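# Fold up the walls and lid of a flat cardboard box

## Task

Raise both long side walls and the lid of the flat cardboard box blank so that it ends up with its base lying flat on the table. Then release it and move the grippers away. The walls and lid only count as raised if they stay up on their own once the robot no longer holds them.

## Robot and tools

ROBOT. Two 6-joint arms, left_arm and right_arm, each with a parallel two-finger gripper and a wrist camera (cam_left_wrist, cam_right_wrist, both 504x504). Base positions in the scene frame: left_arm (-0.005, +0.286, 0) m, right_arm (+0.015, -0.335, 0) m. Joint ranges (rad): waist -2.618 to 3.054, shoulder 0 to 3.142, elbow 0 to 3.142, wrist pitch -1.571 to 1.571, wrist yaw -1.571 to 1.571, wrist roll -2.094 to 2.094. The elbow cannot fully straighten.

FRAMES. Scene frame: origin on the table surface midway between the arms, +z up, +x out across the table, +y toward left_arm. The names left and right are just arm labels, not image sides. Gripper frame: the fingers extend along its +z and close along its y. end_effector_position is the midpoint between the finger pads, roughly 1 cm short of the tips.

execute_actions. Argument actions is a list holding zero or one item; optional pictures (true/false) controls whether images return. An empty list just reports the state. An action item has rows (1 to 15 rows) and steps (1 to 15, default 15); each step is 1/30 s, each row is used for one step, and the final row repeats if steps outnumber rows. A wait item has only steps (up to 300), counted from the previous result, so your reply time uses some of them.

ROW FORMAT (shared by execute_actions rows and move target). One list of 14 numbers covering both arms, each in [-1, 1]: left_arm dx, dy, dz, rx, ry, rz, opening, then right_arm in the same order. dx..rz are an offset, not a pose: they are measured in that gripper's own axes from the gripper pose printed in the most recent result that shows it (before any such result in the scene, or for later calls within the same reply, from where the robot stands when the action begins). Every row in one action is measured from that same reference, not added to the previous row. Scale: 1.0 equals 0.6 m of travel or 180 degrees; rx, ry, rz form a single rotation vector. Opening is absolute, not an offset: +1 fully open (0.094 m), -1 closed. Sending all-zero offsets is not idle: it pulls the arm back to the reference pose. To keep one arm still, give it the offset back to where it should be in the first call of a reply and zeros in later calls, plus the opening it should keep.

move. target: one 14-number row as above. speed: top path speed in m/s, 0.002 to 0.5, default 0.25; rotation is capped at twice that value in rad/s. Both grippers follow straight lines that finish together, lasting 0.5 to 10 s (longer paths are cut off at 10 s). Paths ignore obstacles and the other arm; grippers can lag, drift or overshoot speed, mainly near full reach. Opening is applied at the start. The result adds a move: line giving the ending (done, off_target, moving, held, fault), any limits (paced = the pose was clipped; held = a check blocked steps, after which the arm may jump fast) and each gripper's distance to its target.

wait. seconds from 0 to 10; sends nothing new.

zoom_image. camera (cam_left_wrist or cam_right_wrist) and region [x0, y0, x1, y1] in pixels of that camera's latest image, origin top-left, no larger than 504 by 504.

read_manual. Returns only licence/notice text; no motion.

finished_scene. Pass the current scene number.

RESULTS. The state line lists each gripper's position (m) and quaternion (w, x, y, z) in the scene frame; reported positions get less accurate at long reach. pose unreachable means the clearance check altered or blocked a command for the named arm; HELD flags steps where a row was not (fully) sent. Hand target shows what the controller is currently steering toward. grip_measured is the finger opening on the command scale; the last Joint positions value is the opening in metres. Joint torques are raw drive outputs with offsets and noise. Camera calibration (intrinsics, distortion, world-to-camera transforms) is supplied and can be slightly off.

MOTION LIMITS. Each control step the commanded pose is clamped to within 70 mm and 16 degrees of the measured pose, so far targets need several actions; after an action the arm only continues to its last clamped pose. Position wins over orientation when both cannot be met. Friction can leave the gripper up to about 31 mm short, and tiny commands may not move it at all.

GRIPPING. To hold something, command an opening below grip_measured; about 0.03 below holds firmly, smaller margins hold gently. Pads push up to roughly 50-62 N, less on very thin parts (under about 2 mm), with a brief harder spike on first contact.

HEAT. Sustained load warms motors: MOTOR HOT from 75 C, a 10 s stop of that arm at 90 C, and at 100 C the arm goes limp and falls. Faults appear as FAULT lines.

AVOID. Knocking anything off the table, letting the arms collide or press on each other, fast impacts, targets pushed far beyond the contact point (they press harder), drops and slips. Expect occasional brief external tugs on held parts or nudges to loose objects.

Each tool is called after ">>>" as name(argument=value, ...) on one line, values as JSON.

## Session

>>> execute_actions(actions=[])

Scene clock: 0.00 s of 6000.00 s.
left_arm: end_effector_position=(+0.5604, +0.3091, +0.3004) grip_measured=+1.000 end_effector_quat_wxyz=(+0.323, +0.443, +0.712, +0.438) | right_arm: end_effector_position=(+0.2189, -0.5137, +0.1246) grip_measured=+1.000 end_effector_quat_wxyz=(+0.223, +0.322, +0.857, -0.336)
Joint positions: left_arm=[-0.055  1.903  1.823 -0.382 -0.42   1.291  0.094] | right_arm=[-0.212  1.094  0.683 -0.65   0.688  0.225  0.094]
Joint velocities: left_arm=[-0.007 -0.012  0.012  0.007  0.037  0.022  0.   ] | right_arm=[ 0.002  0.012 -0.012  0.007 -0.051  0.037  0.   ]
Joint torques (N m, as the arm reports them, + toward a larger angle): no reading
Hand target (left_arm): +0.560, +0.309, +0.300; +0.323, +0.443, +0.712, +0.438
Hand target (right_arm): +0.219, -0.514, +0.125; +0.223, +0.322, +0.857, -0.336
camera_calibration (this result's frames):
cam_left_wrist: T_world_to_cam=[[-0.451872, -0.160683, -0.877492, 0.558942], [-0.86039, 0.338359, 0.381106, 0.27826], [0.23567, 0.927197, -0.291145, -0.212676], [0, 0, 0, 1]] pos_world=[0.542104, 0.192853, 0.322501]
cam_right_wrist: T_world_to_cam=[[-0.865141, -0.441183, 0.238512, -0.0606807], [-0.491975, 0.838928, -0.232723, 0.585305], [-0.097421, -0.31868, -0.942843, 0.0867285], [0, 0, 0, 1]] pos_world=[0.243907, -0.490161, 0.232458]

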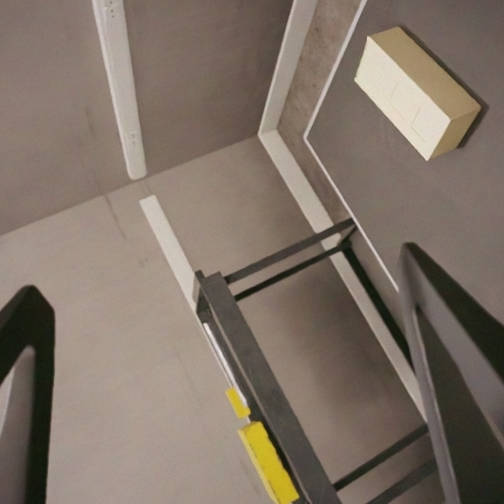

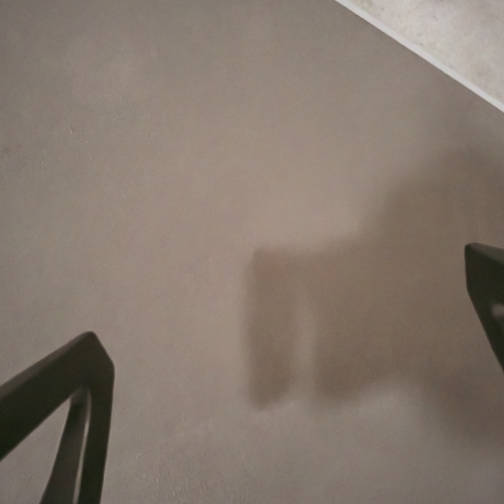

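>>> move(target=[-0.1,-0.203,-0.435,0.262,0.159,-0.346,1,-0.08,0.287,-0.545,-0.249,0.073,-0.183,1], speed=0.3)

Scene clock: 13.13 s of 6000.00 s.
left_arm: end_effector_position=(+0.3288, +0.1385, +0.3020) grip_measured=+1.000 end_effector_quat_wxyz=(+0.215, -0.000, +0.976, -0.032) | right_arm: end_effector_position=(+0.3132, -0.2040, +0.2970) grip_measured=+1.000 end_effector_quat_wxyz=(+0.198, +0.004, +0.980, +0.025)
Joint positions: left_arm=[-0.454  1.738  2.142 -1.558 -0.141 -0.453  0.094] | right_arm=[ 0.581  1.605  1.985 -1.572  0.14   0.467  0.094]
Joint velocities: left_arm=[-0.027 -0.017  0.007 -0.095  0.081 -0.022  0.   ] | right_arm=[-0.007 -0.012  0.002  0.051 -0.007  0.007  0.   ]
Joint torques (N m, as the arm reports them, + toward a larger angle): left_arm=[-0.18 -8.24  5.1   1.17 -0.1  -0.1 ] | right_arm=[ 0.99 -5.49  6.79  1.07 -0.09 -0.12]
Hand target (left_arm): +0.320, +0.139, +0.299; +0.203, -0.001, +0.979, -0.033
Hand target (right_arm): +0.315, -0.199, +0.298; +0.195, -0.004, +0.980, +0.028
Off the commanded pose (left_arm): 0.008 m, 11 deg.
Off the commanded pose (right_arm): 0.007 m, 8 deg.
joint sent to its limit (left arm) — the command would take joint 4 (wrist pitch) past its lower limit, so that joint was sent only as far as its limit.
joint sent to its limit (right arm) — the command would take joint 4 (wrist pitch) past its lower limit, so that joint was sent only as far as its limit.
After step 90, 7.03 s passed at rest.
move: off_target (left_arm, right_arm)
camera_calibration (this result's frames):
cam_left_wrist: T_world_to_cam=[[-0.135113, -0.986369, 0.0939226, 0.145042], [-0.889099, 0.162533, 0.427885, 0.15578], [-0.437317, -0.0256936, -0.89894, 0.537294], [0, 0, 0, 1]] pos_world=[0.393069, 0.131551, 0.402716]
cam_right_wrist: T_world_to_cam=[[-0.250764, -0.95318, -0.169012, -0.0594056], [-0.958543, 0.220082, 0.180997, 0.309051], [-0.135326, 0.207393, -0.968852, 0.484135], [0, 0, 0, 1]] pos_world=[0.346858, -0.225047, 0.403077]

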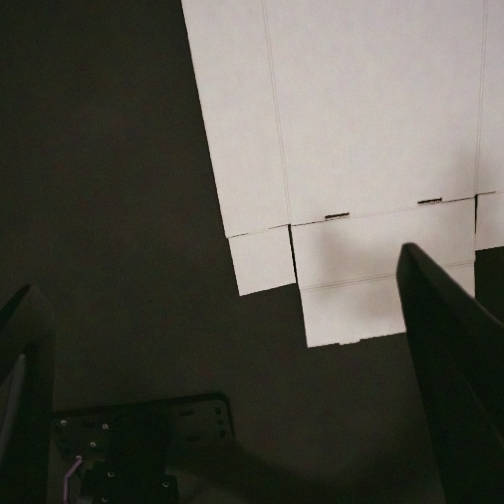

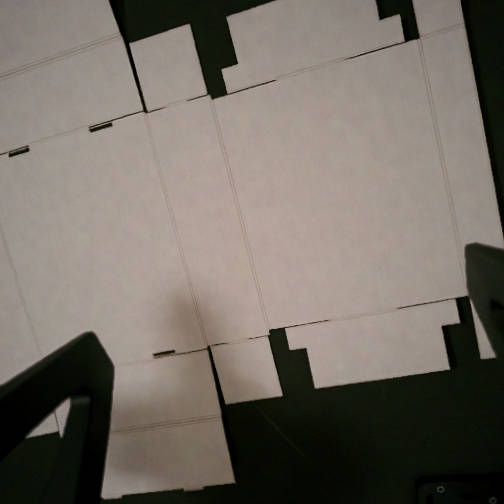

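>>> move(target=[0.185,0.088,0.381,0.266,0.048,-0.096,-0.15,0.158,0.218,0.428,-0.12,0.05,0.03,-1], speed=0.25)

Scene clock: 38.73 s of 6000.00 s.
left_arm: end_effector_position=(+0.3321, +0.1790, +0.0547) grip_measured=-0.147 end_effector_quat_wxyz=(+0.122, -0.048, +0.885, -0.447) | right_arm: end_effector_position=(+0.3305, -0.0586, +0.0382) grip_measured=-0.994 end_effector_quat_wxyz=(+0.125, +0.011, +0.968, +0.216)
Joint positions: left_arm=[ 0.12   1.755  0.878 -0.378  0.926 -0.177  0.04 ] | right_arm=[ 0.738  1.812  1.097 -0.384 -0.187  0.711  0.   ]
Joint velocities: left_arm=[ 0.002 -0.012 -0.017 -0.022  0.066  0.007 -0.   ] | right_arm=[ 0.007 -0.012 -0.002  0.022  0.066  0.007  0.   ]
Joint torques (N m, as the arm reports them, + toward a larger angle): left_arm=[ 0.54 -5.98  5.32  1.22  0.35  0.14] | right_arm=[ 0.98 -9.77  4.96  1.37 -0.23 -0.07]
Hand target (left_arm): +0.327, +0.180, +0.046; +0.114, -0.052, +0.884, -0.451
Hand target (right_arm): +0.324, -0.057, +0.031; +0.115, +0.011, +0.969, +0.216
Off the commanded pose (left_arm): 0.013 m, 1 deg.
Off the commanded pose (right_arm): 0.009 m, 1 deg.
After step 90, 20.10 s passed at rest.
move: off_target (left_arm)
camera_calibration (this result's frames):
cam_left_wrist: T_world_to_cam=[[-0.138458, -0.547092, 0.825542, 0.0911526], [-0.799822, 0.553352, 0.232565, 0.168978], [-0.58405, -0.628086, -0.514192, 0.453041], [0, 0, 0, 1]] pos_world=[0.412372, 0.240913, 0.118401]
cam_right_wrist: T_world_to_cam=[[-0.237081, -0.843532, -0.481919, 0.0536424], [-0.92888, 0.0515229, 0.36678, 0.313685], [-0.284561, 0.534601, -0.795755, 0.267388], [0, 0, 0, 1]] pos_world=[0.380182, -0.113859, 0.123574]

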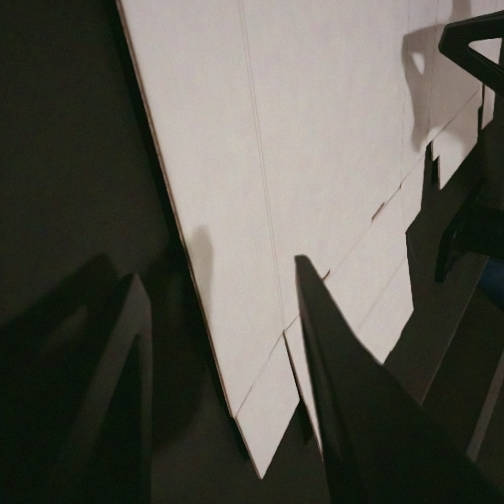

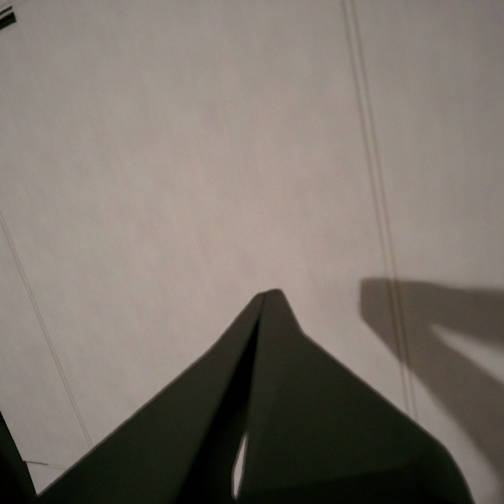

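>>> move(target=[0.015,0.047,0.032,0,0,0,-0.15,0.022,-0.028,0.058,0,0,0,-1], speed=0.05)

>>> move(target=[0.018,-0.042,0.065,0,0,0,-0.15,0,0,0.01,0,0,0,-1], speed=0.03)

Scene clock: 45.00 s of 6000.00 s.
left_arm: end_effector_position=(+0.3369, +0.1793, +0.0322) grip_measured=-0.147 end_effector_quat_wxyz=(+0.135, -0.041, +0.883, -0.447) | right_arm: end_effector_position=(+0.3350, -0.0550, +0.0130) grip_measured=-0.995 end_effector_quat_wxyz=(+0.138, +0.009, +0.964, +0.227)
Joint positions: left_arm=[ 0.12   1.821  0.838 -0.243  0.928 -0.177  0.04 ] | right_arm=[ 0.738  1.864  1.03  -0.229 -0.187  0.711  0.   ]
Joint velocities: left_arm=[-0.002  0.002 -0.002  0.022 -0.081 -0.11  -0.001] | right_arm=[-0.007 -0.017 -0.007 -0.037  0.051 -0.022  0.   ]
Joint torques (N m, as the arm reports them, + toward a larger angle): left_arm=[ 0.3  -5.71  4.61  1.23  0.26  0.11] | right_arm=[ 0.95 -8.78  4.39  1.47 -0.07 -0.07]
Hand target (left_arm): +0.329, +0.180, +0.020; +0.122, -0.048, +0.885, -0.447
Hand target (right_arm): +0.327, -0.058, -0.002; +0.125, +0.011, +0.968, +0.216
Off the commanded pose (left_arm): 0.015 m, 2 deg.
Off the commanded pose (right_arm): 0.018 m, 2 deg.
After step 90, 2.00 s passed at rest.
move: off_target (left_arm, right_arm)
camera_calibration (this result's frames):
cam_left_wrist: T_world_to_cam=[[-0.162699, -0.547689, 0.82071, 0.119004], [-0.8059, 0.553664, 0.209716, 0.180665], [-0.569257, -0.62729, -0.531464, 0.439831], [0, 0, 0, 1]] pos_world=[0.415336, 0.241051, 0.0981981]
cam_right_wrist: T_world_to_cam=[[-0.222991, -0.832476, -0.507206, 0.0417795], [-0.93895, 0.0435773, 0.341283, 0.3302], [-0.262007, 0.552344, -0.791371, 0.2401], [0, 0, 0, 1]] pos_world=[0.382266, -0.112227, 0.0985077]

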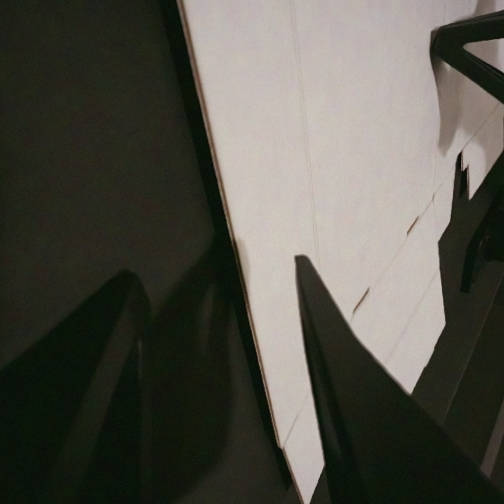

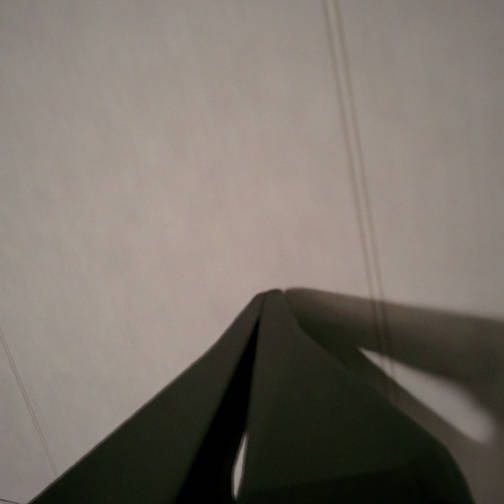

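Scene clock: 46.87 s of 6000.00 s.
left_arm: end_effector_position=(+0.3422, +0.1331, +0.0320) grip_measured=-0.147 end_effector_quat_wxyz=(+0.137, -0.037, +0.880, -0.453) | right_arm: end_effector_position=(+0.3362, -0.0541, +0.0139) grip_measured=-0.995 end_effector_quat_wxyz=(+0.141, +0.009, +0.963, +0.229)
Joint positions: left_arm=[-0.031  1.821  0.795 -0.017  0.878 -0.396  0.04 ] | right_arm=[ 0.738  1.864  1.03  -0.222 -0.187  0.711  0.   ]
Joint velocities: left_arm=[-0.002  0.002 -0.017 -0.007  0.007  0.007  0.001] | right_arm=[-0.002  0.002  0.002 -0.022 -0.007 -0.007 -0.   ]
Joint torques (N m, as the arm reports them, + toward a larger angle): left_arm=[-0.64 -8.21  4.53  1.47  0.07  0.03] | right_arm=[ 0.69 -8.98  5.91  1.47 -0.14 -0.07]
Hand target (left_arm): +0.336, +0.132, +0.028; +0.134, -0.041, +0.883, -0.448
Hand target (right_arm): +0.336, -0.052, +0.008; +0.138, +0.009, +0.964, +0.227
Off the commanded pose (left_arm): 0.007 m, 1 deg.
Off the commanded pose (right_arm): 0.006 m, 0 deg.
move: done
camera_calibration (this result's frames):
cam_left_wrist: T_world_to_cam=[[-0.17365, -0.536592, 0.825781, 0.0967979], [-0.804346, 0.561093, 0.195455, 0.20953], [-0.56822, -0.630273, -0.529039, 0.413774], [0, 0, 0, 1]] pos_world=[0.420459, 0.195166, 0.0980151]
cam_right_wrist: T_world_to_cam=[[-0.220035, -0.830262, -0.512104, 0.0424504], [-0.940915, 0.0421057, 0.336016, 0.331673], [-0.257419, 0.555781, -0.79047, 0.239227], [0, 0, 0, 1]] pos_world=[0.382998, -0.111678, 0.0993932]

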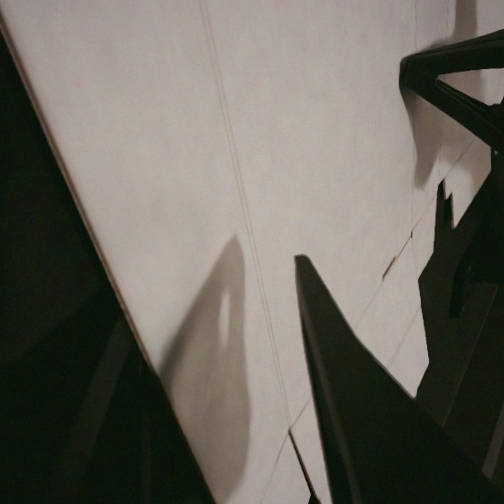

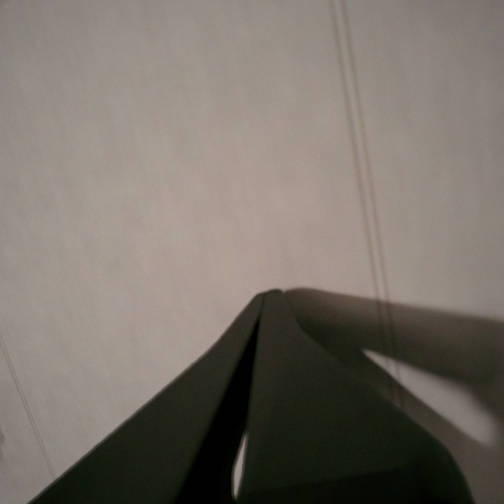

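>>> move(target=[0.015,-0.022,0.028,0,0,0,-0.45,0,0,0,0,0,0,-1], speed=0.03)

>>> move(target=[0,0,0,0,0,0,-1,0,0,0,0,0,0,-1])

Scene clock: 50.93 s of 6000.00 s.
left_arm: end_effector_position=(+0.3456, +0.1132, +0.0351) grip_measured=-0.447 end_effector_quat_wxyz=(+0.140, -0.037, +0.879, -0.454) | right_arm: end_effector_position=(+0.3363, -0.0540, +0.0139) grip_measured=-0.995 end_effector_quat_wxyz=(+0.141, +0.009, +0.963, +0.230)
Joint positions: left_arm=[-0.095  1.821  0.794  0.055  0.843 -0.484  0.026] | right_arm=[ 0.738  1.864  1.03  -0.221 -0.187  0.711  0.   ]
Joint velocities: left_arm=[-0.007  0.002 -0.002  0.022 -0.066 -0.051  0.001] | right_arm=[ 0.007 -0.017 -0.007  0.051 -0.007 -0.022 -0.   ]
Joint torques (N m, as the arm reports them, + toward a larger angle): left_arm=[-0.74 -8.22  4.12  1.69  0.2   0.  ] | right_arm=[  0.5  -10.86   5.67   1.35  -0.12  -0.09]
Hand target (left_arm): +0.337, +0.110, +0.031; +0.136, -0.037, +0.880, -0.453
Hand target (right_arm): +0.336, -0.054, +0.014; +0.141, +0.009, +0.963, +0.229
Off the commanded pose (left_arm): 0.009 m, 0 deg.
Off the commanded pose (right_arm): 0.000 m, 0 deg.
After step 90, 0.03 s passed at rest.
move: done
camera_calibration (this result's frames):
cam_left_wrist: T_world_to_cam=[[-0.176781, -0.535983, 0.825512, 0.0851782], [-0.806721, 0.559402, 0.190448, 0.223962], [-0.56387, -0.632291, -0.53128, 0.403637], [0, 0, 0, 1]] pos_world=[0.423331, 0.175586, 0.101476]
cam_right_wrist: T_world_to_cam=[[-0.219878, -0.830144, -0.512361, 0.0424854], [-0.941017, 0.0420288, 0.335739, 0.331751], [-0.257178, 0.555962, -0.790421, 0.239181], [0, 0, 0, 1]] pos_world=[0.383037, -0.11165, 0.09944]

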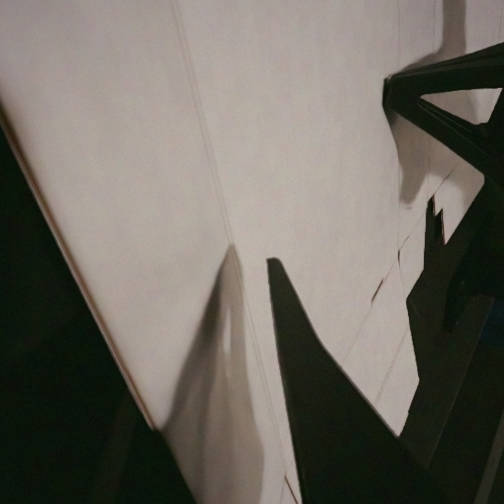

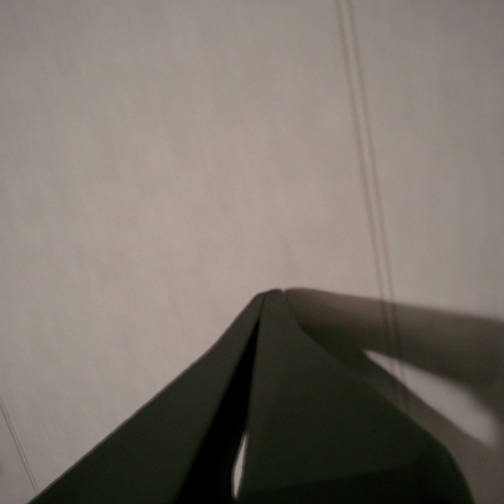

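Scene clock: 51.43 s of 6000.00 s.
left_arm: end_effector_position=(+0.3458, +0.1135, +0.0349) grip_measured=-0.974 end_effector_quat_wxyz=(+0.133, -0.052, +0.879, -0.455) | right_arm: end_effector_position=(+0.3370, -0.0528, +0.0148) grip_measured=-0.995 end_effector_quat_wxyz=(+0.143, +0.008, +0.962, +0.233)
Joint positions: left_arm=[-0.095  1.821  0.794  0.055  0.841 -0.516  0.001] | right_arm=[ 0.738  1.864  1.03  -0.215 -0.19   0.711  0.   ]
Joint velocities: left_arm=[ 0.002 -0.017  0.002  0.051  0.022 -0.022 -0.001] | right_arm=[-0.002  0.007  0.002 -0.066  0.007 -0.007 -0.001]
Joint torques (N m, as the arm reports them, + toward a larger angle): left_arm=[ 0.06 -7.52  6.95  1.51  0.21  0.4 ] | right_arm=[  0.45 -10.72   5.7    1.32  -0.08  -0.11]
Hand target (left_arm): +0.346, +0.113, +0.035; +0.140, -0.038, +0.879, -0.454
Hand target (right_arm): +0.336, -0.054, +0.014; +0.141, +0.009, +0.963, +0.230
Off the commanded pose (left_arm): 0.000 m, 2 deg.
Off the commanded pose (right_arm): 0.002 m, 0 deg.
move: done
camera_calibration (this result's frames):
cam_left_wrist: T_world_to_cam=[[-0.145953, -0.533133, 0.833347, 0.0742841], [-0.812211, 0.545504, 0.206734, 0.226939], [-0.56481, -0.64668, -0.512635, 0.405078], [0, 0, 0, 1]] pos_world=[0.423957, 0.177763, 0.0988363]
cam_right_wrist: T_world_to_cam=[[-0.216768, -0.827379, -0.518127, 0.0432753], [-0.942282, 0.0385954, 0.33259, 0.332403], [-0.25518, 0.560317, -0.78799, 0.23891], [0, 0, 0, 1]] pos_world=[0.383563, -0.110889, 0.100127]

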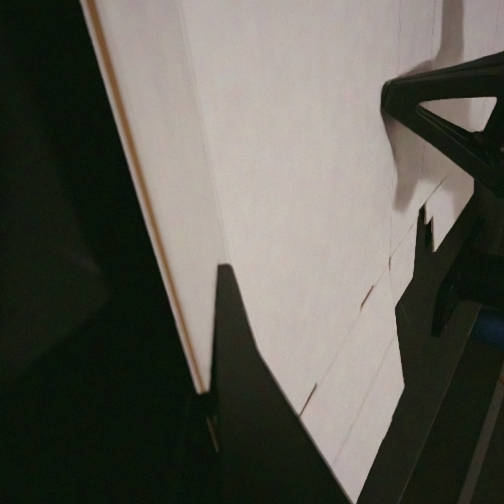

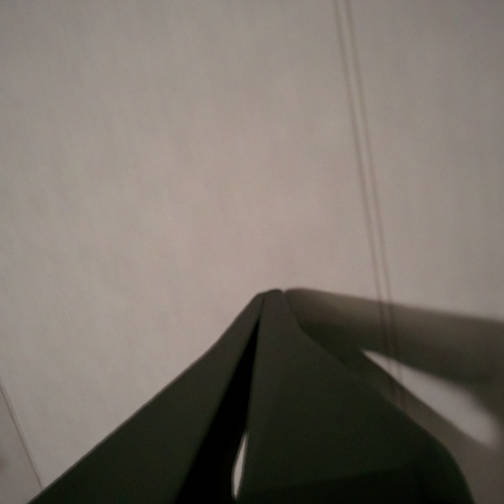

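>>> move(target=[0.015,-0.054,0.03,-0.288,0.009,0.084,-1,0,0,-0.13,0,0,0,-1], speed=0.15)

>>> move(target=[0,0,0,0,0,0,-1,-0.042,-0.46,-0.185,-0.144,-0.005,0.042,-0.15])

Scene clock: 67.63 s of 6000.00 s.
left_arm: end_effector_position=(+0.3412, +0.0750, +0.0556) grip_measured=-0.975 end_effector_quat_wxyz=(+0.152, +0.006, +0.988, -0.032) | right_arm: end_effector_position=(+0.3162, -0.0849, +0.0762) grip_measured=-0.995 end_effector_quat_wxyz=(+0.140, +0.008, +0.963, +0.229)
Joint positions: left_arm=[-0.567  1.859  1.31  -0.732 -0.114 -0.568  0.001] | right_arm=[ 0.696  1.631  1.03  -0.463 -0.209  0.672  0.   ]
Joint velocities: left_arm=[-0.002 -0.017  0.022 -0.022  0.007 -0.037 -0.   ] | right_arm=[-0.007 -0.002  0.007 -0.022  0.037  0.007 -0.001]
Joint torques (N m, as the arm reports them, + toward a larger angle): left_arm=[-0.68 -6.63  9.85  0.86 -0.56  0.  ] | right_arm=[ -0.23 -10.8    5.95   1.32  -0.25  -0.18]
Hand target (left_arm): +0.340, +0.077, +0.049; +0.146, +0.010, +0.989, -0.008
Hand target (right_arm): +0.315, -0.088, +0.081; +0.142, +0.008, +0.962, +0.233
Off the commanded pose (left_arm): 0.007 m, 3 deg.
Off the commanded pose (right_arm): 0.006 m, 0 deg.
After step 90, 9.60 s passed at rest.
move: off_target (left_arm)
camera_calibration (this result's frames):
cam_left_wrist: T_world_to_cam=[[-0.137588, -0.984437, 0.109334, 0.107079], [-0.823935, 0.175016, 0.538981, 0.253177], [-0.549728, -0.0159271, -0.835192, 0.353662], [0, 0, 0, 1]] pos_world=[0.417752, 0.0667349, 0.14721]
cam_right_wrist: T_world_to_cam=[[-0.218712, -0.831076, -0.51135, 0.0438701], [-0.940703, 0.0403163, 0.336828, 0.292863], [-0.259314, 0.554696, -0.790613, 0.300992], [0, 0, 0, 1]] pos_world=[0.363143, -0.142307, 0.161757]

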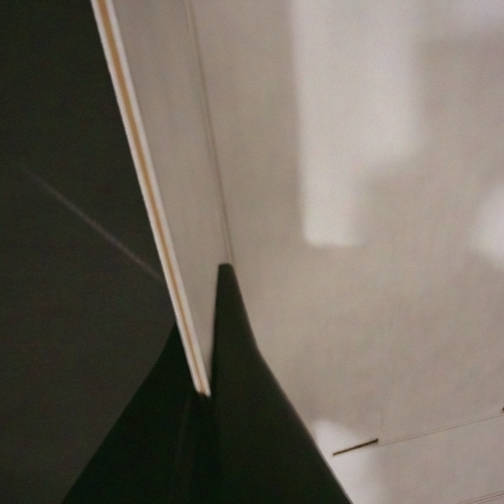

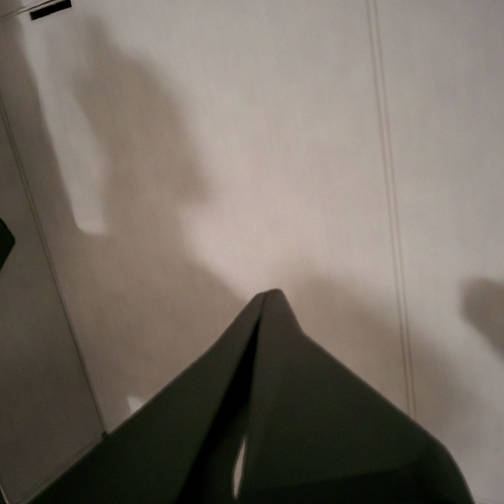

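Scene clock: 69.70 s of 6000.00 s.
left_arm: end_effector_position=(+0.3410, +0.0748, +0.0555) grip_measured=-0.975 end_effector_quat_wxyz=(+0.151, +0.006, +0.988, -0.033) | right_arm: end_effector_position=(+0.3235, -0.3811, +0.0525) grip_measured=-0.151 end_effector_quat_wxyz=(+0.121, +0.043, +0.883, +0.451)
Joint positions: left_arm=[-0.567  1.859  1.31  -0.733 -0.112 -0.568  0.001] | right_arm=[-0.507  2.025  1.228 -1.172 -0.913 -0.702  0.04 ]
Joint velocities: left_arm=[ 0.002 -0.002 -0.007 -0.022 -0.066 -0.022 -0.   ] | right_arm=[ 0.017 -0.002 -0.002 -0.066  0.037 -0.037 -0.   ]
Joint torques (N m, as the arm reports them, + toward a larger angle): left_arm=[ 0.06 -8.73  8.31  1.06 -0.21 -0.01] | right_arm=[ 0.67 -9.22  5.89 -0.36 -0.61 -0.21]
Hand target (left_arm): +0.341, +0.075, +0.056; +0.151, +0.006, +0.988, -0.032
Hand target (right_arm): +0.327, -0.382, +0.053; +0.120, +0.040, +0.882, +0.454
Off the commanded pose (left_arm): 0.000 m, 0 deg.
Off the commanded pose (right_arm): 0.003 m, 1 deg.
move: done
camera_calibration (this result's frames):
cam_left_wrist: T_world_to_cam=[[-0.137532, -0.984305, 0.110587, 0.106789], [-0.823296, 0.175675, 0.539743, 0.252752], [-0.550699, -0.0168139, -0.834535, 0.353857], [0, 0, 0, 1]] pos_world=[0.417645, 0.0666607, 0.147075]
cam_right_wrist: T_world_to_cam=[[-0.236367, -0.503549, -0.831005, -0.0655474], [-0.930973, -0.127542, 0.342086, 0.25229], [-0.278245, 0.8545, -0.438644, 0.550392], [0, 0, 0, 1]] pos_world=[0.372526, -0.471139, 0.100651]

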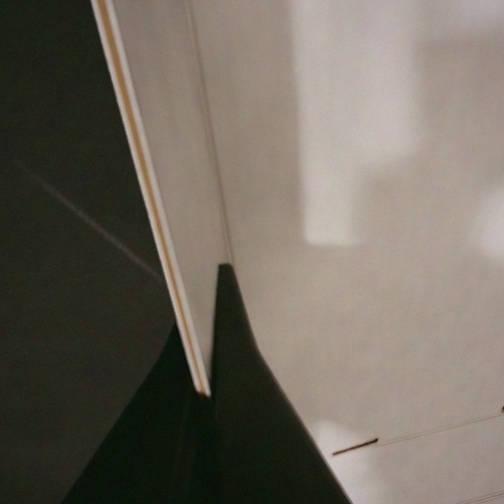

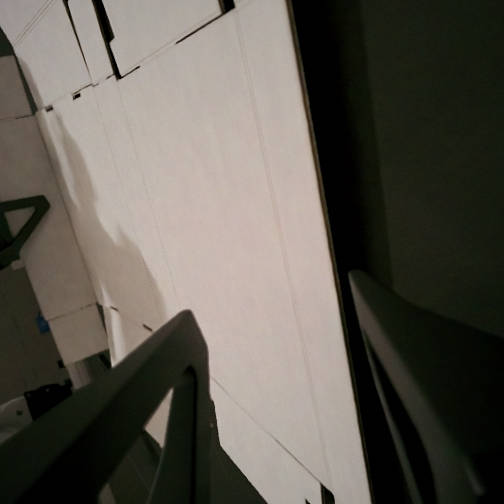

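>>> move(target=[0.01,0,0.015,0,0,0,-1,0.008,-0.048,0.022,0,0,0,-0.15], speed=0.05)

>>> move(target=[0,0,0,0,0,0,-1,0.018,0.052,0.078,0,0,0,-0.15], speed=0.03)

Scene clock: 75.63 s of 6000.00 s.
left_arm: end_effector_position=(+0.3420, +0.0734, +0.0560) grip_measured=-0.975 end_effector_quat_wxyz=(+0.153, +0.005, +0.988, -0.036) | right_arm: end_effector_position=(+0.3296, -0.3870, +0.0289) grip_measured=-0.151 end_effector_quat_wxyz=(+0.128, +0.037, +0.884, +0.448)
Joint positions: left_arm=[-0.567  1.859  1.31  -0.725 -0.109 -0.568  0.001] | right_arm=[-0.511  2.094  1.228 -1.095 -0.913 -0.717  0.04 ]
Joint velocities: left_arm=[-0.002 -0.002  0.007  0.081  0.037 -0.007 -0.   ] | right_arm=[ 0.002 -0.007 -0.022 -0.037  0.051 -0.066 -0.   ]
Joint torques (N m, as the arm reports them, + toward a larger angle): left_arm=[-0.3  -8.41  5.18  1.36 -0.24 -0.07] | right_arm=[-0.12 -9.8   2.92 -0.18 -0.45 -0.18]
Hand target (left_arm): +0.338, +0.074, +0.045; +0.151, +0.005, +0.988, -0.033
Hand target (right_arm): +0.324, -0.387, +0.021; +0.121, +0.043, +0.883, +0.451
Off the commanded pose (left_arm): 0.012 m, 0 deg.
Off the commanded pose (right_arm): 0.010 m, 1 deg.
After step 90, 1.97 s passed at rest.
move: off_target (left_arm)
camera_calibration (this result's frames):
cam_left_wrist: T_world_to_cam=[[-0.138621, -0.983433, 0.116807, 0.105424], [-0.825403, 0.179904, 0.535112, 0.254332], [-0.54726, -0.0222349, -0.836667, 0.354151], [0, 0, 0, 1]] pos_world=[0.418354, 0.0657965, 0.147896]
cam_right_wrist: T_world_to_cam=[[-0.21889, -0.5115, -0.830936, -0.0954405], [-0.936658, -0.128481, 0.325829, 0.26729], [-0.273422, 0.849624, -0.450977, 0.543604], [0, 0, 0, 1]] pos_world=[0.378102, -0.476335, 0.0787569]

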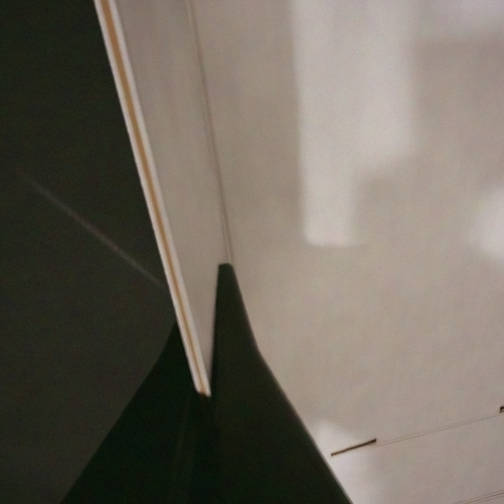

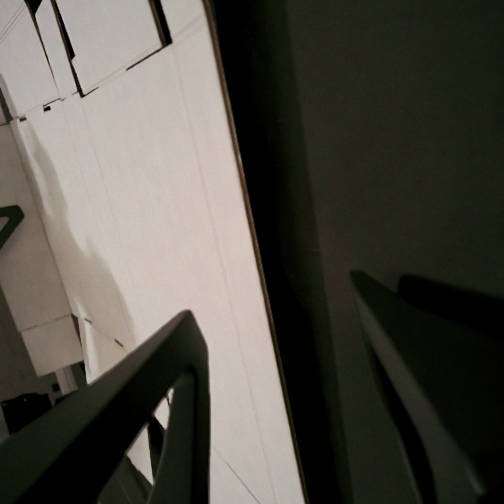

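Scene clock: 77.80 s of 6000.00 s.
left_arm: end_effector_position=(+0.3418, +0.0732, +0.0559) grip_measured=-0.975 end_effector_quat_wxyz=(+0.152, +0.005, +0.988, -0.037) | right_arm: end_effector_position=(+0.3324, -0.3341, +0.0240) grip_measured=-0.151 end_effector_quat_wxyz=(+0.127, +0.039, +0.884, +0.449)
Joint positions: left_arm=[-0.567  1.859  1.31  -0.726 -0.107 -0.568  0.001] | right_arm=[-0.363  1.979  1.041 -0.829 -0.957 -0.471  0.04 ]
Joint velocities: left_arm=[-0.002 -0.002  0.012 -0.007 -0.022 -0.022 -0.   ] | right_arm=[-0.002  0.002 -0.012  0.022 -0.022  0.037 -0.002]
Joint torques (N m, as the arm reports them, + toward a larger angle): left_arm=[ 0.07 -8.74  8.32  1.07 -0.2  -0.01] | right_arm=[  1.05 -11.95   3.1    0.28  -0.56  -0.1 ]
Hand target (left_arm): +0.342, +0.073, +0.056; +0.153, +0.005, +0.988, -0.036
Hand target (right_arm): +0.330, -0.330, +0.025; +0.129, +0.038, +0.884, +0.447
Off the commanded pose (left_arm): 0.000 m, 0 deg.
Off the commanded pose (right_arm): 0.005 m, 0 deg.
move: done
camera_calibration (this result's frames):
cam_left_wrist: T_world_to_cam=[[-0.138927, -0.983254, 0.117942, 0.105261], [-0.824715, 0.180804, 0.535868, 0.253873], [-0.548219, -0.0228217, -0.836023, 0.35432], [0, 0, 0, 1]] pos_world=[0.418241, 0.0656833, 0.147763]
cam_right_wrist: T_world_to_cam=[[-0.224129, -0.509123, -0.830999, -0.0693283], [-0.935718, -0.125908, 0.329512, 0.278779], [-0.272392, 0.851435, -0.448176, 0.497402], [0, 0, 0, 1]] pos_world=[0.380808, -0.423701, 0.0734506]

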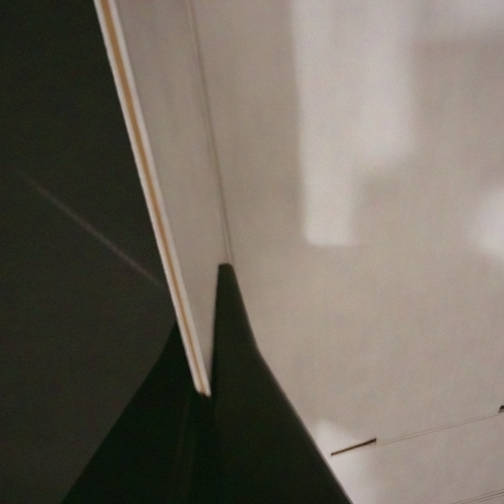

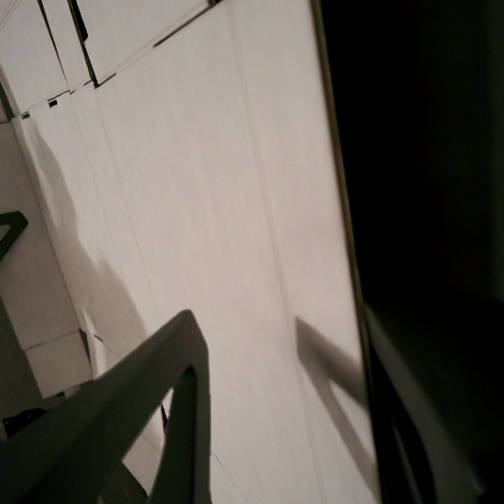

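>>> move(target=[0,0,0.01,0,0,0,-1,0.005,0.012,0.025,0,0,0,-0.5], speed=0.04)

>>> move(target=[0.01,-0.056,0.036,-0.264,0,0.083,-1,0,0,0,0,0,0,-1], speed=0.15)

Scene clock: 82.83 s of 6000.00 s.
left_arm: end_effector_position=(+0.3418, +0.0731, +0.0559) grip_measured=-0.975 end_effector_quat_wxyz=(+0.152, +0.006, +0.988, -0.037) | right_arm: end_effector_position=(+0.3349, -0.3210, +0.0174) grip_measured=-0.499 end_effector_quat_wxyz=(+0.122, +0.044, +0.883, +0.452)
Joint positions: left_arm=[-0.567  1.859  1.31  -0.726 -0.107 -0.568  0.001] | right_arm=[-0.321  1.979  1.007 -0.748 -0.966 -0.395  0.024]
Joint velocities: left_arm=[-0.002 -0.012 -0.007  0.051  0.066  0.066 -0.001] | right_arm=[ 0.022 -0.012  0.007  0.022 -0.007  0.051 -0.   ]
Joint torques (N m, as the arm reports them, + toward a larger angle): left_arm=[ 0.18 -7.85  7.71  1.25 -0.19  0.  ] | right_arm=[  1.07 -12.68   3.19   0.3   -0.55  -0.02]
Hand target (left_arm): +0.344, +0.073, +0.050; +0.152, +0.005, +0.988, -0.037
Hand target (right_arm): +0.333, -0.318, +0.021; +0.127, +0.039, +0.884, +0.449
Off the commanded pose (left_arm): 0.006 m, 0 deg.
Off the commanded pose (right_arm): 0.005 m, 1 deg.
After step 90, 1.27 s passed at rest.
move: done
camera_calibration (this result's frames):
cam_left_wrist: T_world_to_cam=[[-0.139098, -0.983152, 0.118592, 0.105159], [-0.824455, 0.181312, 0.536096, 0.253704], [-0.548566, -0.0232043, -0.835785, 0.354401], [0, 0, 0, 1]] pos_world=[0.418207, 0.0656115, 0.147722]
cam_right_wrist: T_world_to_cam=[[-0.235811, -0.502576, -0.831751, -0.0616427], [-0.93171, -0.126372, 0.340509, 0.283225], [-0.276242, 0.855247, -0.438456, 0.486339], [0, 0, 0, 1]] pos_world=[0.383695, -0.411128, 0.0655258]

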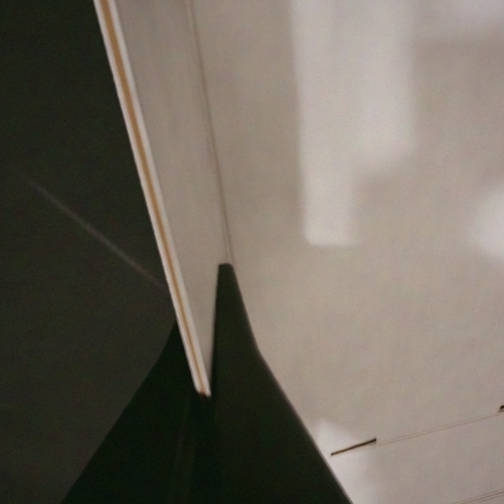

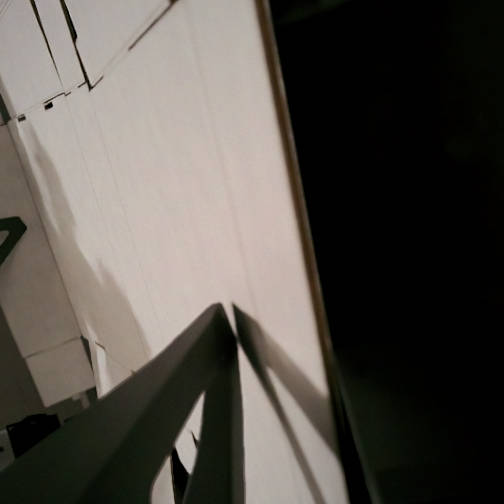

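Scene clock: 86.00 s of 6000.00 s.
left_arm: end_effector_position=(+0.3433, +0.0558, +0.0375) grip_measured=-0.975 end_effector_quat_wxyz=(+0.146, +0.064, +0.913, +0.375) | right_arm: end_effector_position=(+0.3346, -0.3177, +0.0273) grip_measured=-0.936 end_effector_quat_wxyz=(+0.118, +0.070, +0.865, +0.483)
Joint positions: left_arm=[-0.836  2.526  2.107 -1.573 -0.737 -0.889  0.001] | right_arm=[-0.331  1.979  1.007 -0.776 -1.03  -0.366  0.003]
Joint velocities: left_arm=[ 0.012 -0.017 -0.017 -0.066  0.022  0.007 -0.001] | right_arm=[ 0.002 -0.007  0.012  0.007  0.081  0.007 -0.001]
Joint torques (N m, as the arm reports them, + toward a larger angle): left_arm=[ -2.17 -10.56  10.04  -0.38  -0.49  -0.2 ] | right_arm=[  1.01 -10.04   4.23   0.39   0.19  -0.45]
Hand target (left_arm): +0.340, +0.040, +0.034; +0.160, +0.073, +0.912, +0.370
Hand target (right_arm): +0.335, -0.321, +0.018; +0.122, +0.044, +0.882, +0.452
Off the commanded pose (left_arm): 0.018 m, 1 deg.
Off the commanded pose (right_arm): 0.011 m, 5 deg.
joint sent to its limit (left arm) — the command would take joint 4 (wrist pitch) past its lower limit, so that joint was sent only as far as its limit.
move: off_target (left_arm, right_arm)
camera_calibration (this result's frames):
cam_left_wrist: T_world_to_cam=[[-0.124441, -0.736686, -0.664687, 0.101133], [-0.834921, -0.284211, 0.471308, 0.299976], [-0.536117, 0.613611, -0.579707, 0.290021], [0, 0, 0, 1]] pos_world=[0.418526, -0.0182003, 0.0939681]
cam_right_wrist: T_world_to_cam=[[-0.272757, -0.427679, -0.861797, -0.0147624], [-0.928133, -0.118891, 0.352753, 0.280871], [-0.253325, 0.896078, -0.364515, 0.491051], [0, 0, 0, 1]] pos_world=[0.381054, -0.412941, 0.0671955]

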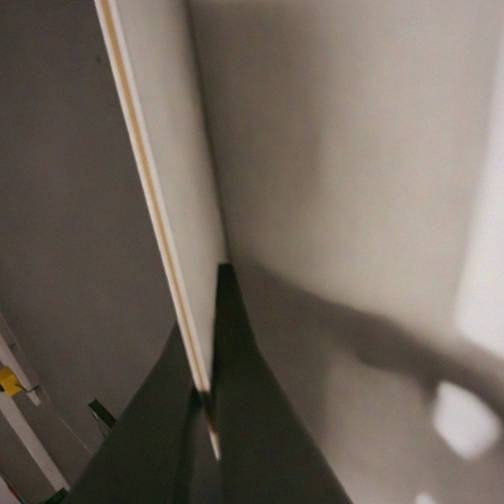

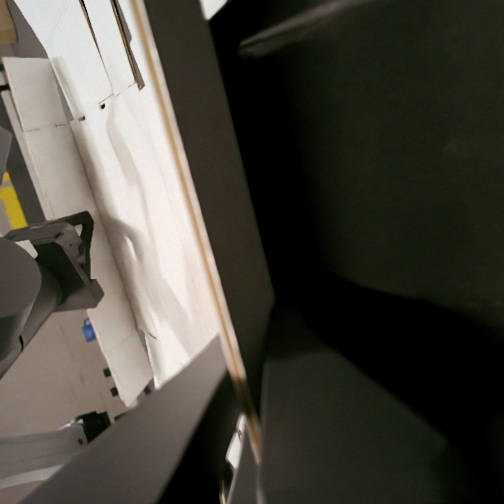

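>>> move(target=[0,0.02,-0.125,0,0,0,-0.6,0,0,0,0,0,0,-1], speed=0.1)

>>> move(target=[0.033,0.165,0.135,0.42,-0.003,-0.138,-1,0,0,0,0,0,0,-1], speed=0.3)

Scene clock: 93.73 s of 6000.00 s.
left_arm: end_effector_position=(+0.3387, +0.0301, +0.1054) grip_measured=-0.602 end_effector_quat_wxyz=(+0.226, +0.083, +0.911, +0.336) | right_arm: end_effector_position=(+0.3352, -0.3156, +0.0360) grip_measured=-0.961 end_effector_quat_wxyz=(+0.119, +0.086, +0.849, +0.507)
Joint positions: left_arm=[-0.903  2.369  2.107 -1.573 -0.801 -0.863  0.019] | right_arm=[-0.34   1.979  1.007 -0.796 -1.085 -0.354  0.002]
Joint velocities: left_arm=[-0.007  0.007  0.002  0.081 -0.037  0.066  0.   ] | right_arm=[ 0.007  0.007 -0.007 -0.007  0.095  0.037 -0.001]
Joint torques (N m, as the arm reports them, + toward a larger angle): left_arm=[ -2.61 -11.65   6.91  -0.06   0.15   0.01] | right_arm=[ 0.95 -9.94  4.32  0.25  0.05 -0.26]
Hand target (left_arm): +0.320, +0.015, +0.096; +0.204, +0.102, +0.921, +0.316
Hand target (right_arm): +0.335, -0.318, +0.028; +0.118, +0.070, +0.865, +0.483
Off the commanded pose (left_arm): 0.026 m, 10 deg.
Off the commanded pose (right_arm): 0.009 m, 4 deg.
joint sent to its limit (left arm) — the command would take joint 4 (wrist pitch) past its lower limit, so that joint was sent only as far as its limit.
After step 90, 3.60 s passed at rest.
move: off_target (left_arm, right_arm)
camera_calibration (this result's frames):
cam_left_wrist: T_world_to_cam=[[-0.122477, -0.772036, -0.623667, 0.12289], [-0.913013, -0.158726, 0.375785, 0.289545], [-0.389111, 0.61544, -0.685438, 0.304029], [0, 0, 0, 1]] pos_world=[0.39771, -0.0462779, 0.176228]
cam_right_wrist: T_world_to_cam=[[-0.28787, -0.367501, -0.88435, 0.0186466], [-0.928972, -0.117208, 0.351102, 0.27951], [-0.232683, 0.922608, -0.307658, 0.491918], [0, 0, 0, 1]] pos_world=[0.379486, -0.414234, 0.0696957]

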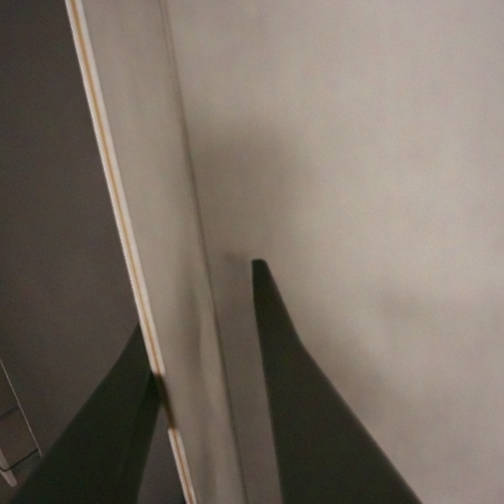

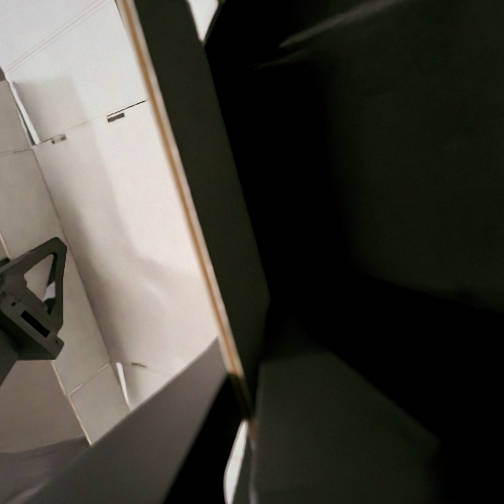

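Scene clock: 96.57 s of 6000.00 s.
left_arm: end_effector_position=(+0.3606, +0.1254, +0.1272) grip_measured=-0.971 end_effector_quat_wxyz=(+0.170, -0.007, +0.907, -0.385) | right_arm: end_effector_position=(+0.3258, -0.2870, +0.0631) grip_measured=-0.967 end_effector_quat_wxyz=(+0.085, +0.104, +0.804, +0.579)
Joint positions: left_arm=[-0.102  1.628  1.081 -0.466  0.707 -0.357  0.001] | right_arm=[-0.295  1.979  1.007 -0.935 -1.23  -0.372  0.002]
Joint velocities: left_arm=[-0.002  0.007  0.012 -0.022  0.037 -0.007 -0.   ] | right_arm=[ 0.002  0.002 -0.012 -0.051 -0.037 -0.11   0.002]
Joint torques (N m, as the arm reports them, + toward a larger angle): left_arm=[ 4.22 -7.46  7.15  1.18 -0.32  1.69] | right_arm=[-3.21 -9.2   5.33  0.79  1.08 -0.2 ]
Hand target (left_arm): +0.361, +0.156, +0.112; +0.189, +0.017, +0.921, -0.340
Hand target (right_arm): +0.334, -0.317, +0.040; +0.115, +0.086, +0.847, +0.512
Off the commanded pose (left_arm): 0.038 m, 7 deg.
Off the commanded pose (right_arm): 0.041 m, 11 deg.
move: off_target (left_arm, right_arm)
camera_calibration (this result's frames):
cam_left_wrist: T_world_to_cam=[[-0.234438, -0.655171, 0.718185, 0.0677374], [-0.816085, 0.53408, 0.220825, 0.21437], [-0.528246, -0.53433, -0.659884, 0.459993], [0, 0, 0, 1]] pos_world=[0.433814, 0.175677, 0.207556]
cam_right_wrist: T_world_to_cam=[[-0.333066, -0.210216, -0.919172, 0.112508], [-0.907073, -0.194743, 0.37322, 0.233758], [-0.257459, 0.958063, -0.125819, 0.478462], [0, 0, 0, 1]] pos_world=[0.372692, -0.389223, 0.0763705]

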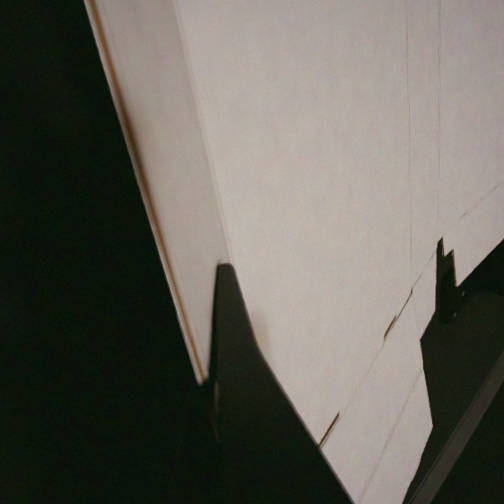

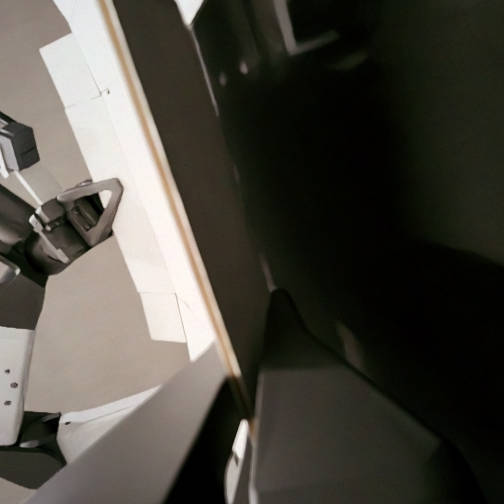

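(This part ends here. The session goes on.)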